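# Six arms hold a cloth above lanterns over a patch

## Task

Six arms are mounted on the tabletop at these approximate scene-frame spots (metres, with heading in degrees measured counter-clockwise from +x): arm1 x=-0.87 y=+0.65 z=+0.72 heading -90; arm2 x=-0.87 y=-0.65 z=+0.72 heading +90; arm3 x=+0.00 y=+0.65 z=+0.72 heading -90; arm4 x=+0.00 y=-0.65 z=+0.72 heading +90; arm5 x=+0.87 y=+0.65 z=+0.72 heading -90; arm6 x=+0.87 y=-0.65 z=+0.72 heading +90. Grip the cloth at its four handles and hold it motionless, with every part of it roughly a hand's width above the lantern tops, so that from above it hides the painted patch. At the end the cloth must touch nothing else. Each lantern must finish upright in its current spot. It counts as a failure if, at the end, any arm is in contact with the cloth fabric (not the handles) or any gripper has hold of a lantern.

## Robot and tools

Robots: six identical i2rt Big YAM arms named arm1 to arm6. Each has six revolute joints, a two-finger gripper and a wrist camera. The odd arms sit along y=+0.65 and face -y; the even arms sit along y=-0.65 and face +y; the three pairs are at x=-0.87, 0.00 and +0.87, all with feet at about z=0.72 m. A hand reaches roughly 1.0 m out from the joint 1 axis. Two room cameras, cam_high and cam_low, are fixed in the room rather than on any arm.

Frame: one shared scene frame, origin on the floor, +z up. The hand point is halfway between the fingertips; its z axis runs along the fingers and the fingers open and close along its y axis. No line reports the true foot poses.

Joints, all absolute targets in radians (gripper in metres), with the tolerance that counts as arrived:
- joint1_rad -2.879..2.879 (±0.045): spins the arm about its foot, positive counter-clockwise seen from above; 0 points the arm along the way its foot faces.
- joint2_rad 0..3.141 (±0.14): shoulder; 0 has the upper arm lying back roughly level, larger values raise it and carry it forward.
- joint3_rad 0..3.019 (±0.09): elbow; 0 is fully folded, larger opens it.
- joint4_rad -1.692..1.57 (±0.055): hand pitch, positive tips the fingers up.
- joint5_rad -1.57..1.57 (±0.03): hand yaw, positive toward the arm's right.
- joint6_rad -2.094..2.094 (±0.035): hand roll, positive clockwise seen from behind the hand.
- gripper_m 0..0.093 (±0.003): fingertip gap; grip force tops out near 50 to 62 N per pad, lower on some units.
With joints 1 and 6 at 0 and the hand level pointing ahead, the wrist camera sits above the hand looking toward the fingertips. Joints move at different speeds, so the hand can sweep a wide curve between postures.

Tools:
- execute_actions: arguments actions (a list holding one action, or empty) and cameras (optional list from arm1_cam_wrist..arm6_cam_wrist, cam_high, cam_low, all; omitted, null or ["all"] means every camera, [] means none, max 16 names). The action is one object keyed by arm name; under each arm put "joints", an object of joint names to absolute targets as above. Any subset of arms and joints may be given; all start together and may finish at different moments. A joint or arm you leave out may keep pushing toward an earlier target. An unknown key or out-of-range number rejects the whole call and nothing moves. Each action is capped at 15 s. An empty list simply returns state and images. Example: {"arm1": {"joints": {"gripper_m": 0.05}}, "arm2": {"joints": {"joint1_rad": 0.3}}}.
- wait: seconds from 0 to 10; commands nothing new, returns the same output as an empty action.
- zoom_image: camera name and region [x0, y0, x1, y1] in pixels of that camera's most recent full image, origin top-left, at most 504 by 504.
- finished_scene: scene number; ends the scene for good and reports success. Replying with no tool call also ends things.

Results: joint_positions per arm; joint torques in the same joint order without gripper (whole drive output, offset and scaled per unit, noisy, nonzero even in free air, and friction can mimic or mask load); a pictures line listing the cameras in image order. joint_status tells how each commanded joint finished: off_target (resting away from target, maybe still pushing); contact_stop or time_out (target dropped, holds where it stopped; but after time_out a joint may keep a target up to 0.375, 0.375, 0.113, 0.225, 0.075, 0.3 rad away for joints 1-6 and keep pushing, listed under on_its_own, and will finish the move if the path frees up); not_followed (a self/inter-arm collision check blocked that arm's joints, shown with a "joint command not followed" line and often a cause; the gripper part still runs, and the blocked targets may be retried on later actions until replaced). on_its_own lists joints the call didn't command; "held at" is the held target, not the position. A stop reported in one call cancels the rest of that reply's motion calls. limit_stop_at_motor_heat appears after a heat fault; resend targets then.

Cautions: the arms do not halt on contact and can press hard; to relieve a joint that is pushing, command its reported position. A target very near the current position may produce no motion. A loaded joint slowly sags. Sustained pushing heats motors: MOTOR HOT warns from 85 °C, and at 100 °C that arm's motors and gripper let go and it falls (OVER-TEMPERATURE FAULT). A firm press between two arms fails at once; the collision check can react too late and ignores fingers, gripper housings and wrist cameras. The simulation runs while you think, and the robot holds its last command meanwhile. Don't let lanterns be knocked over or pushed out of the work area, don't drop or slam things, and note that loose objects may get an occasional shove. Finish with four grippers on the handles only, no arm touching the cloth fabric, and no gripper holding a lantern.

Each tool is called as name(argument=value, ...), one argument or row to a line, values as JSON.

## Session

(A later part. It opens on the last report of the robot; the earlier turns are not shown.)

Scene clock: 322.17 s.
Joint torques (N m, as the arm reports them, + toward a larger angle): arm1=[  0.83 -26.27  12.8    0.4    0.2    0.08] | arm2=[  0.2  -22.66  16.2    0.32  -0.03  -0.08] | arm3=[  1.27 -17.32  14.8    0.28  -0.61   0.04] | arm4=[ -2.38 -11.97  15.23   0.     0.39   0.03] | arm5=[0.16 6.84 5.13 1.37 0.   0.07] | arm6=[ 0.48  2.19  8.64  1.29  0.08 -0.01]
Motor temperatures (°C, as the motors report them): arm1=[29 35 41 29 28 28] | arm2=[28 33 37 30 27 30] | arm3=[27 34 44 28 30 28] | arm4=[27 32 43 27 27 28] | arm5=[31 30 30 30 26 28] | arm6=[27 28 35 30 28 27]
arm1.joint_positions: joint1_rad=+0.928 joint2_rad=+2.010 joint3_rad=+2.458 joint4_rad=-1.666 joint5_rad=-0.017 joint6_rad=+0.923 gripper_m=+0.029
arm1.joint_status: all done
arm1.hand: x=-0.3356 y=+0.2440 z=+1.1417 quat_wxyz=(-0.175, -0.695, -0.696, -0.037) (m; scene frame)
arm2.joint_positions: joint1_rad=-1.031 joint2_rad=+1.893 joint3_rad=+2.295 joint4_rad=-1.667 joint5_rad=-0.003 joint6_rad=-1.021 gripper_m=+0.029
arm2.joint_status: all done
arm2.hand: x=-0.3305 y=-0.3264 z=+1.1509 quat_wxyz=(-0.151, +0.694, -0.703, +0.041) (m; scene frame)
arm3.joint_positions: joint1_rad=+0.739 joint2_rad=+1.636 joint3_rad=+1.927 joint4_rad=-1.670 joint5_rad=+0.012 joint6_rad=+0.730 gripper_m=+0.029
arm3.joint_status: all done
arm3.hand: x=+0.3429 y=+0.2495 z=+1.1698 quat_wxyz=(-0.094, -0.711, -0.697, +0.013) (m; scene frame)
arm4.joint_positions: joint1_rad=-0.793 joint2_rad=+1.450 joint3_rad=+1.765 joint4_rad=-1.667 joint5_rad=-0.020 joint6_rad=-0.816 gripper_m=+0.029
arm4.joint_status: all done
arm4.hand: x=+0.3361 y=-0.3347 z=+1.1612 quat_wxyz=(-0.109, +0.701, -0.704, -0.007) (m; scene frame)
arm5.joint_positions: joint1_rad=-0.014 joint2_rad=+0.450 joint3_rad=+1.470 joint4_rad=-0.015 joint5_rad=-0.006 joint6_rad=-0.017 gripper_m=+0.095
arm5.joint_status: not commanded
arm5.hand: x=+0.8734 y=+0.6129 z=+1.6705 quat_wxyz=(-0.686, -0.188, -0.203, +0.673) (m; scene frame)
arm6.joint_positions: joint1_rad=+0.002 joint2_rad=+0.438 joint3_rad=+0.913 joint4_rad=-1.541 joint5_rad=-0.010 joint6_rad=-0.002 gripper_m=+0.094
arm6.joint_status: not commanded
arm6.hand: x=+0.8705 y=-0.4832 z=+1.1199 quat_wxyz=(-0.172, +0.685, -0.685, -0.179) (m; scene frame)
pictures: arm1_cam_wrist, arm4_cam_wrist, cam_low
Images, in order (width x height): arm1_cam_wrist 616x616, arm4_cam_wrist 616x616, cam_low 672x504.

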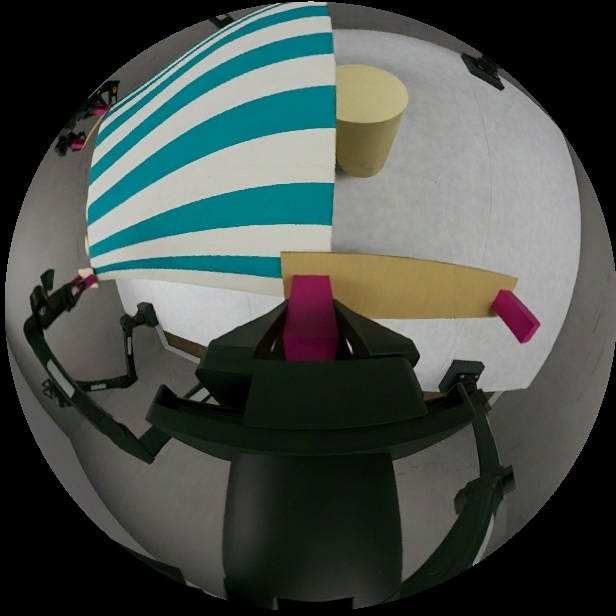

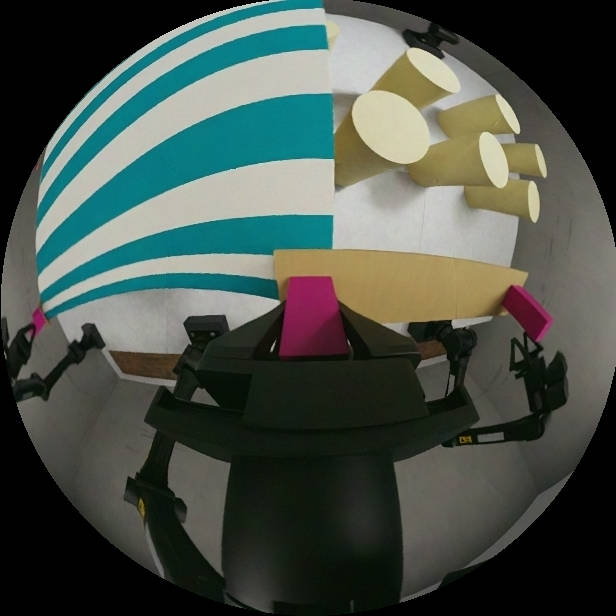

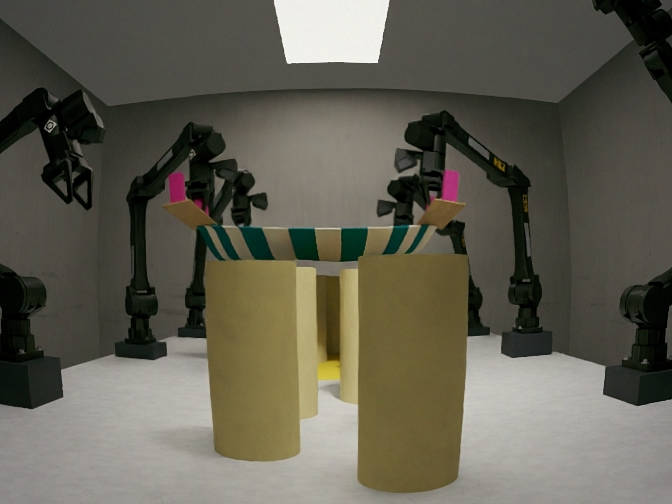

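execute_actions(
  actions=[
    {"arm1":{"joints":{"joint2_rad":1.93}},"arm2":{"joints":{"joint2_rad":1.835}},"arm3":{"joints":{"joint1_rad":0.775}},"arm4":{"joints":{"joint1_rad":-0.832}}},
  ],
  cameras=["cam_low","arm4_cam_wrist","cam_high"],
)

zoom_image(
  camera="cam_low",
  region=[150, 180, 480, 320],
)

Scene clock: 329.13 s.
Joint torques (N m, as the arm reports them, + toward a larger angle): arm1=[  1.01 -25.47  12.45   0.48   0.19   0.07] | arm2=[  0.15 -22.12  16.08   0.36  -0.03  -0.07] | arm3=[  2.29 -17.86  14.91   0.12  -0.6    0.04] | arm4=[ -2.45 -12.14  15.29   0.     0.43   0.03] | arm5=[0.17 6.89 5.14 1.38 0.   0.07] | arm6=[0.52 2.32 8.66 1.28 0.08 0.01]
Motor temperatures (°C, as the motors report them): arm1=[29 35 42 29 28 28] | arm2=[28 33 37 30 27 30] | arm3=[27 34 44 28 30 28] | arm4=[27 32 44 27 27 28] | arm5=[31 30 30 30 26 28] | arm6=[27 28 35 30 28 27]
arm1.joint_positions: joint1_rad=+0.928 joint2_rad=+1.972 joint3_rad=+2.461 joint4_rad=-1.666 joint5_rad=-0.017 joint6_rad=+0.923 gripper_m=+0.029
arm1.joint_status: all done
arm1.hand: x=-0.3437 y=+0.2499 z=+1.1678 quat_wxyz=(-0.195, -0.693, -0.693, -0.039) (m; scene frame)
arm2.joint_positions: joint1_rad=-1.031 joint2_rad=+1.869 joint3_rad=+2.295 joint4_rad=-1.667 joint5_rad=-0.003 joint6_rad=-1.021 gripper_m=+0.029
arm2.joint_status: all done
arm2.hand: x=-0.3362 y=-0.3296 z=+1.1656 quat_wxyz=(-0.162, +0.692, -0.702, +0.044) (m; scene frame)
arm3.joint_positions: joint1_rad=+0.740 joint2_rad=+1.636 joint3_rad=+1.927 joint4_rad=-1.670 joint5_rad=+0.012 joint6_rad=+0.730 gripper_m=+0.029
arm3.joint_status: all done
arm3.hand: x=+0.3430 y=+0.2496 z=+1.1698 quat_wxyz=(-0.094, -0.711, -0.697, +0.013) (m; scene frame)
arm4.joint_positions: joint1_rad=-0.800 joint2_rad=+1.450 joint3_rad=+1.765 joint4_rad=-1.667 joint5_rad=-0.022 joint6_rad=-0.817 gripper_m=+0.029
arm4.joint_status: all done
arm4.hand: x=+0.3380 y=-0.3367 z=+1.1612 quat_wxyz=(-0.109, +0.699, -0.706, -0.007) (m; scene frame)
arm5.joint_positions: joint1_rad=-0.014 joint2_rad=+0.450 joint3_rad=+1.470 joint4_rad=-0.015 joint5_rad=-0.006 joint6_rad=-0.017 gripper_m=+0.095
arm5.joint_status: not commanded
arm5.hand: x=+0.8734 y=+0.6129 z=+1.6705 quat_wxyz=(-0.686, -0.188, -0.203, +0.673) (m; scene frame)
arm6.joint_positions: joint1_rad=+0.002 joint2_rad=+0.438 joint3_rad=+0.913 joint4_rad=-1.541 joint5_rad=-0.010 joint6_rad=-0.002 gripper_m=+0.094
arm6.joint_status: not commanded
arm6.hand: x=+0.8705 y=-0.4832 z=+1.1199 quat_wxyz=(-0.172, +0.685, -0.685, -0.179) (m; scene frame)
pictures: arm4_cam_wrist, cam_high, cam_low
Images, in order (width x height): arm4_cam_wrist 616x616, cam_high 672x504, cam_low 672x504.

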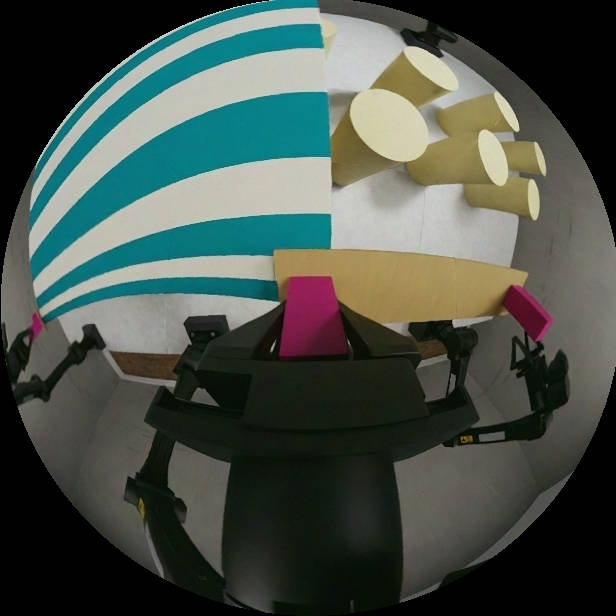

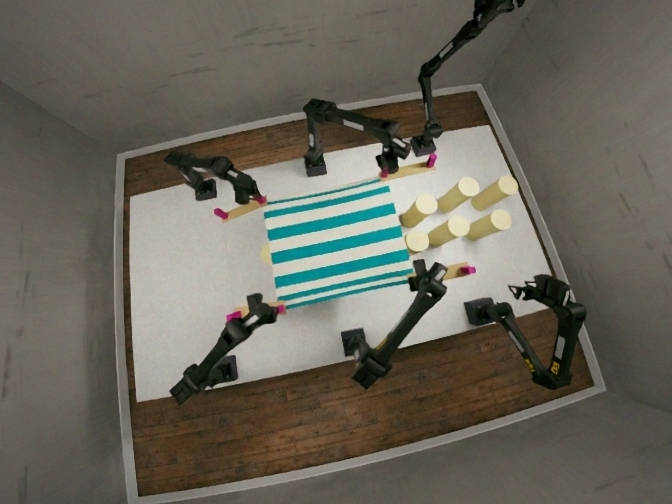

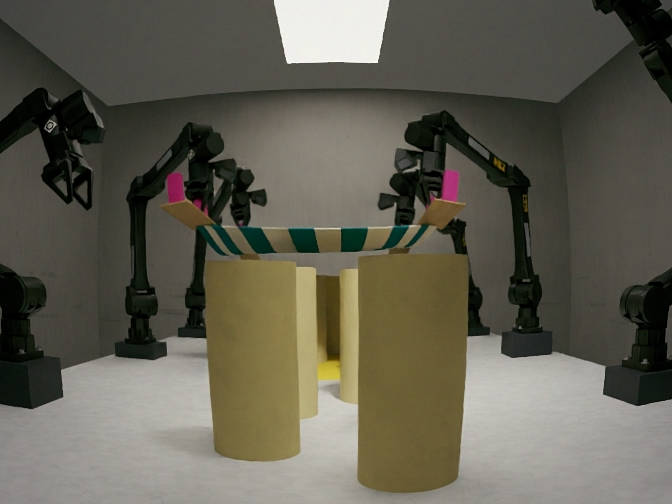

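Region (150, 180, 480, 320) of cam_low's 672x504 image, scaled by 1.527, with more detail than that image has; it fills the top 214 rows of this view, and the rest is white.

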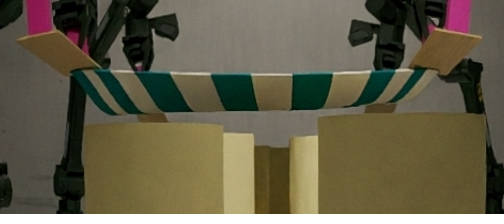

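finished_scene(
  scene=1,
)

The scene is finished: the task was done.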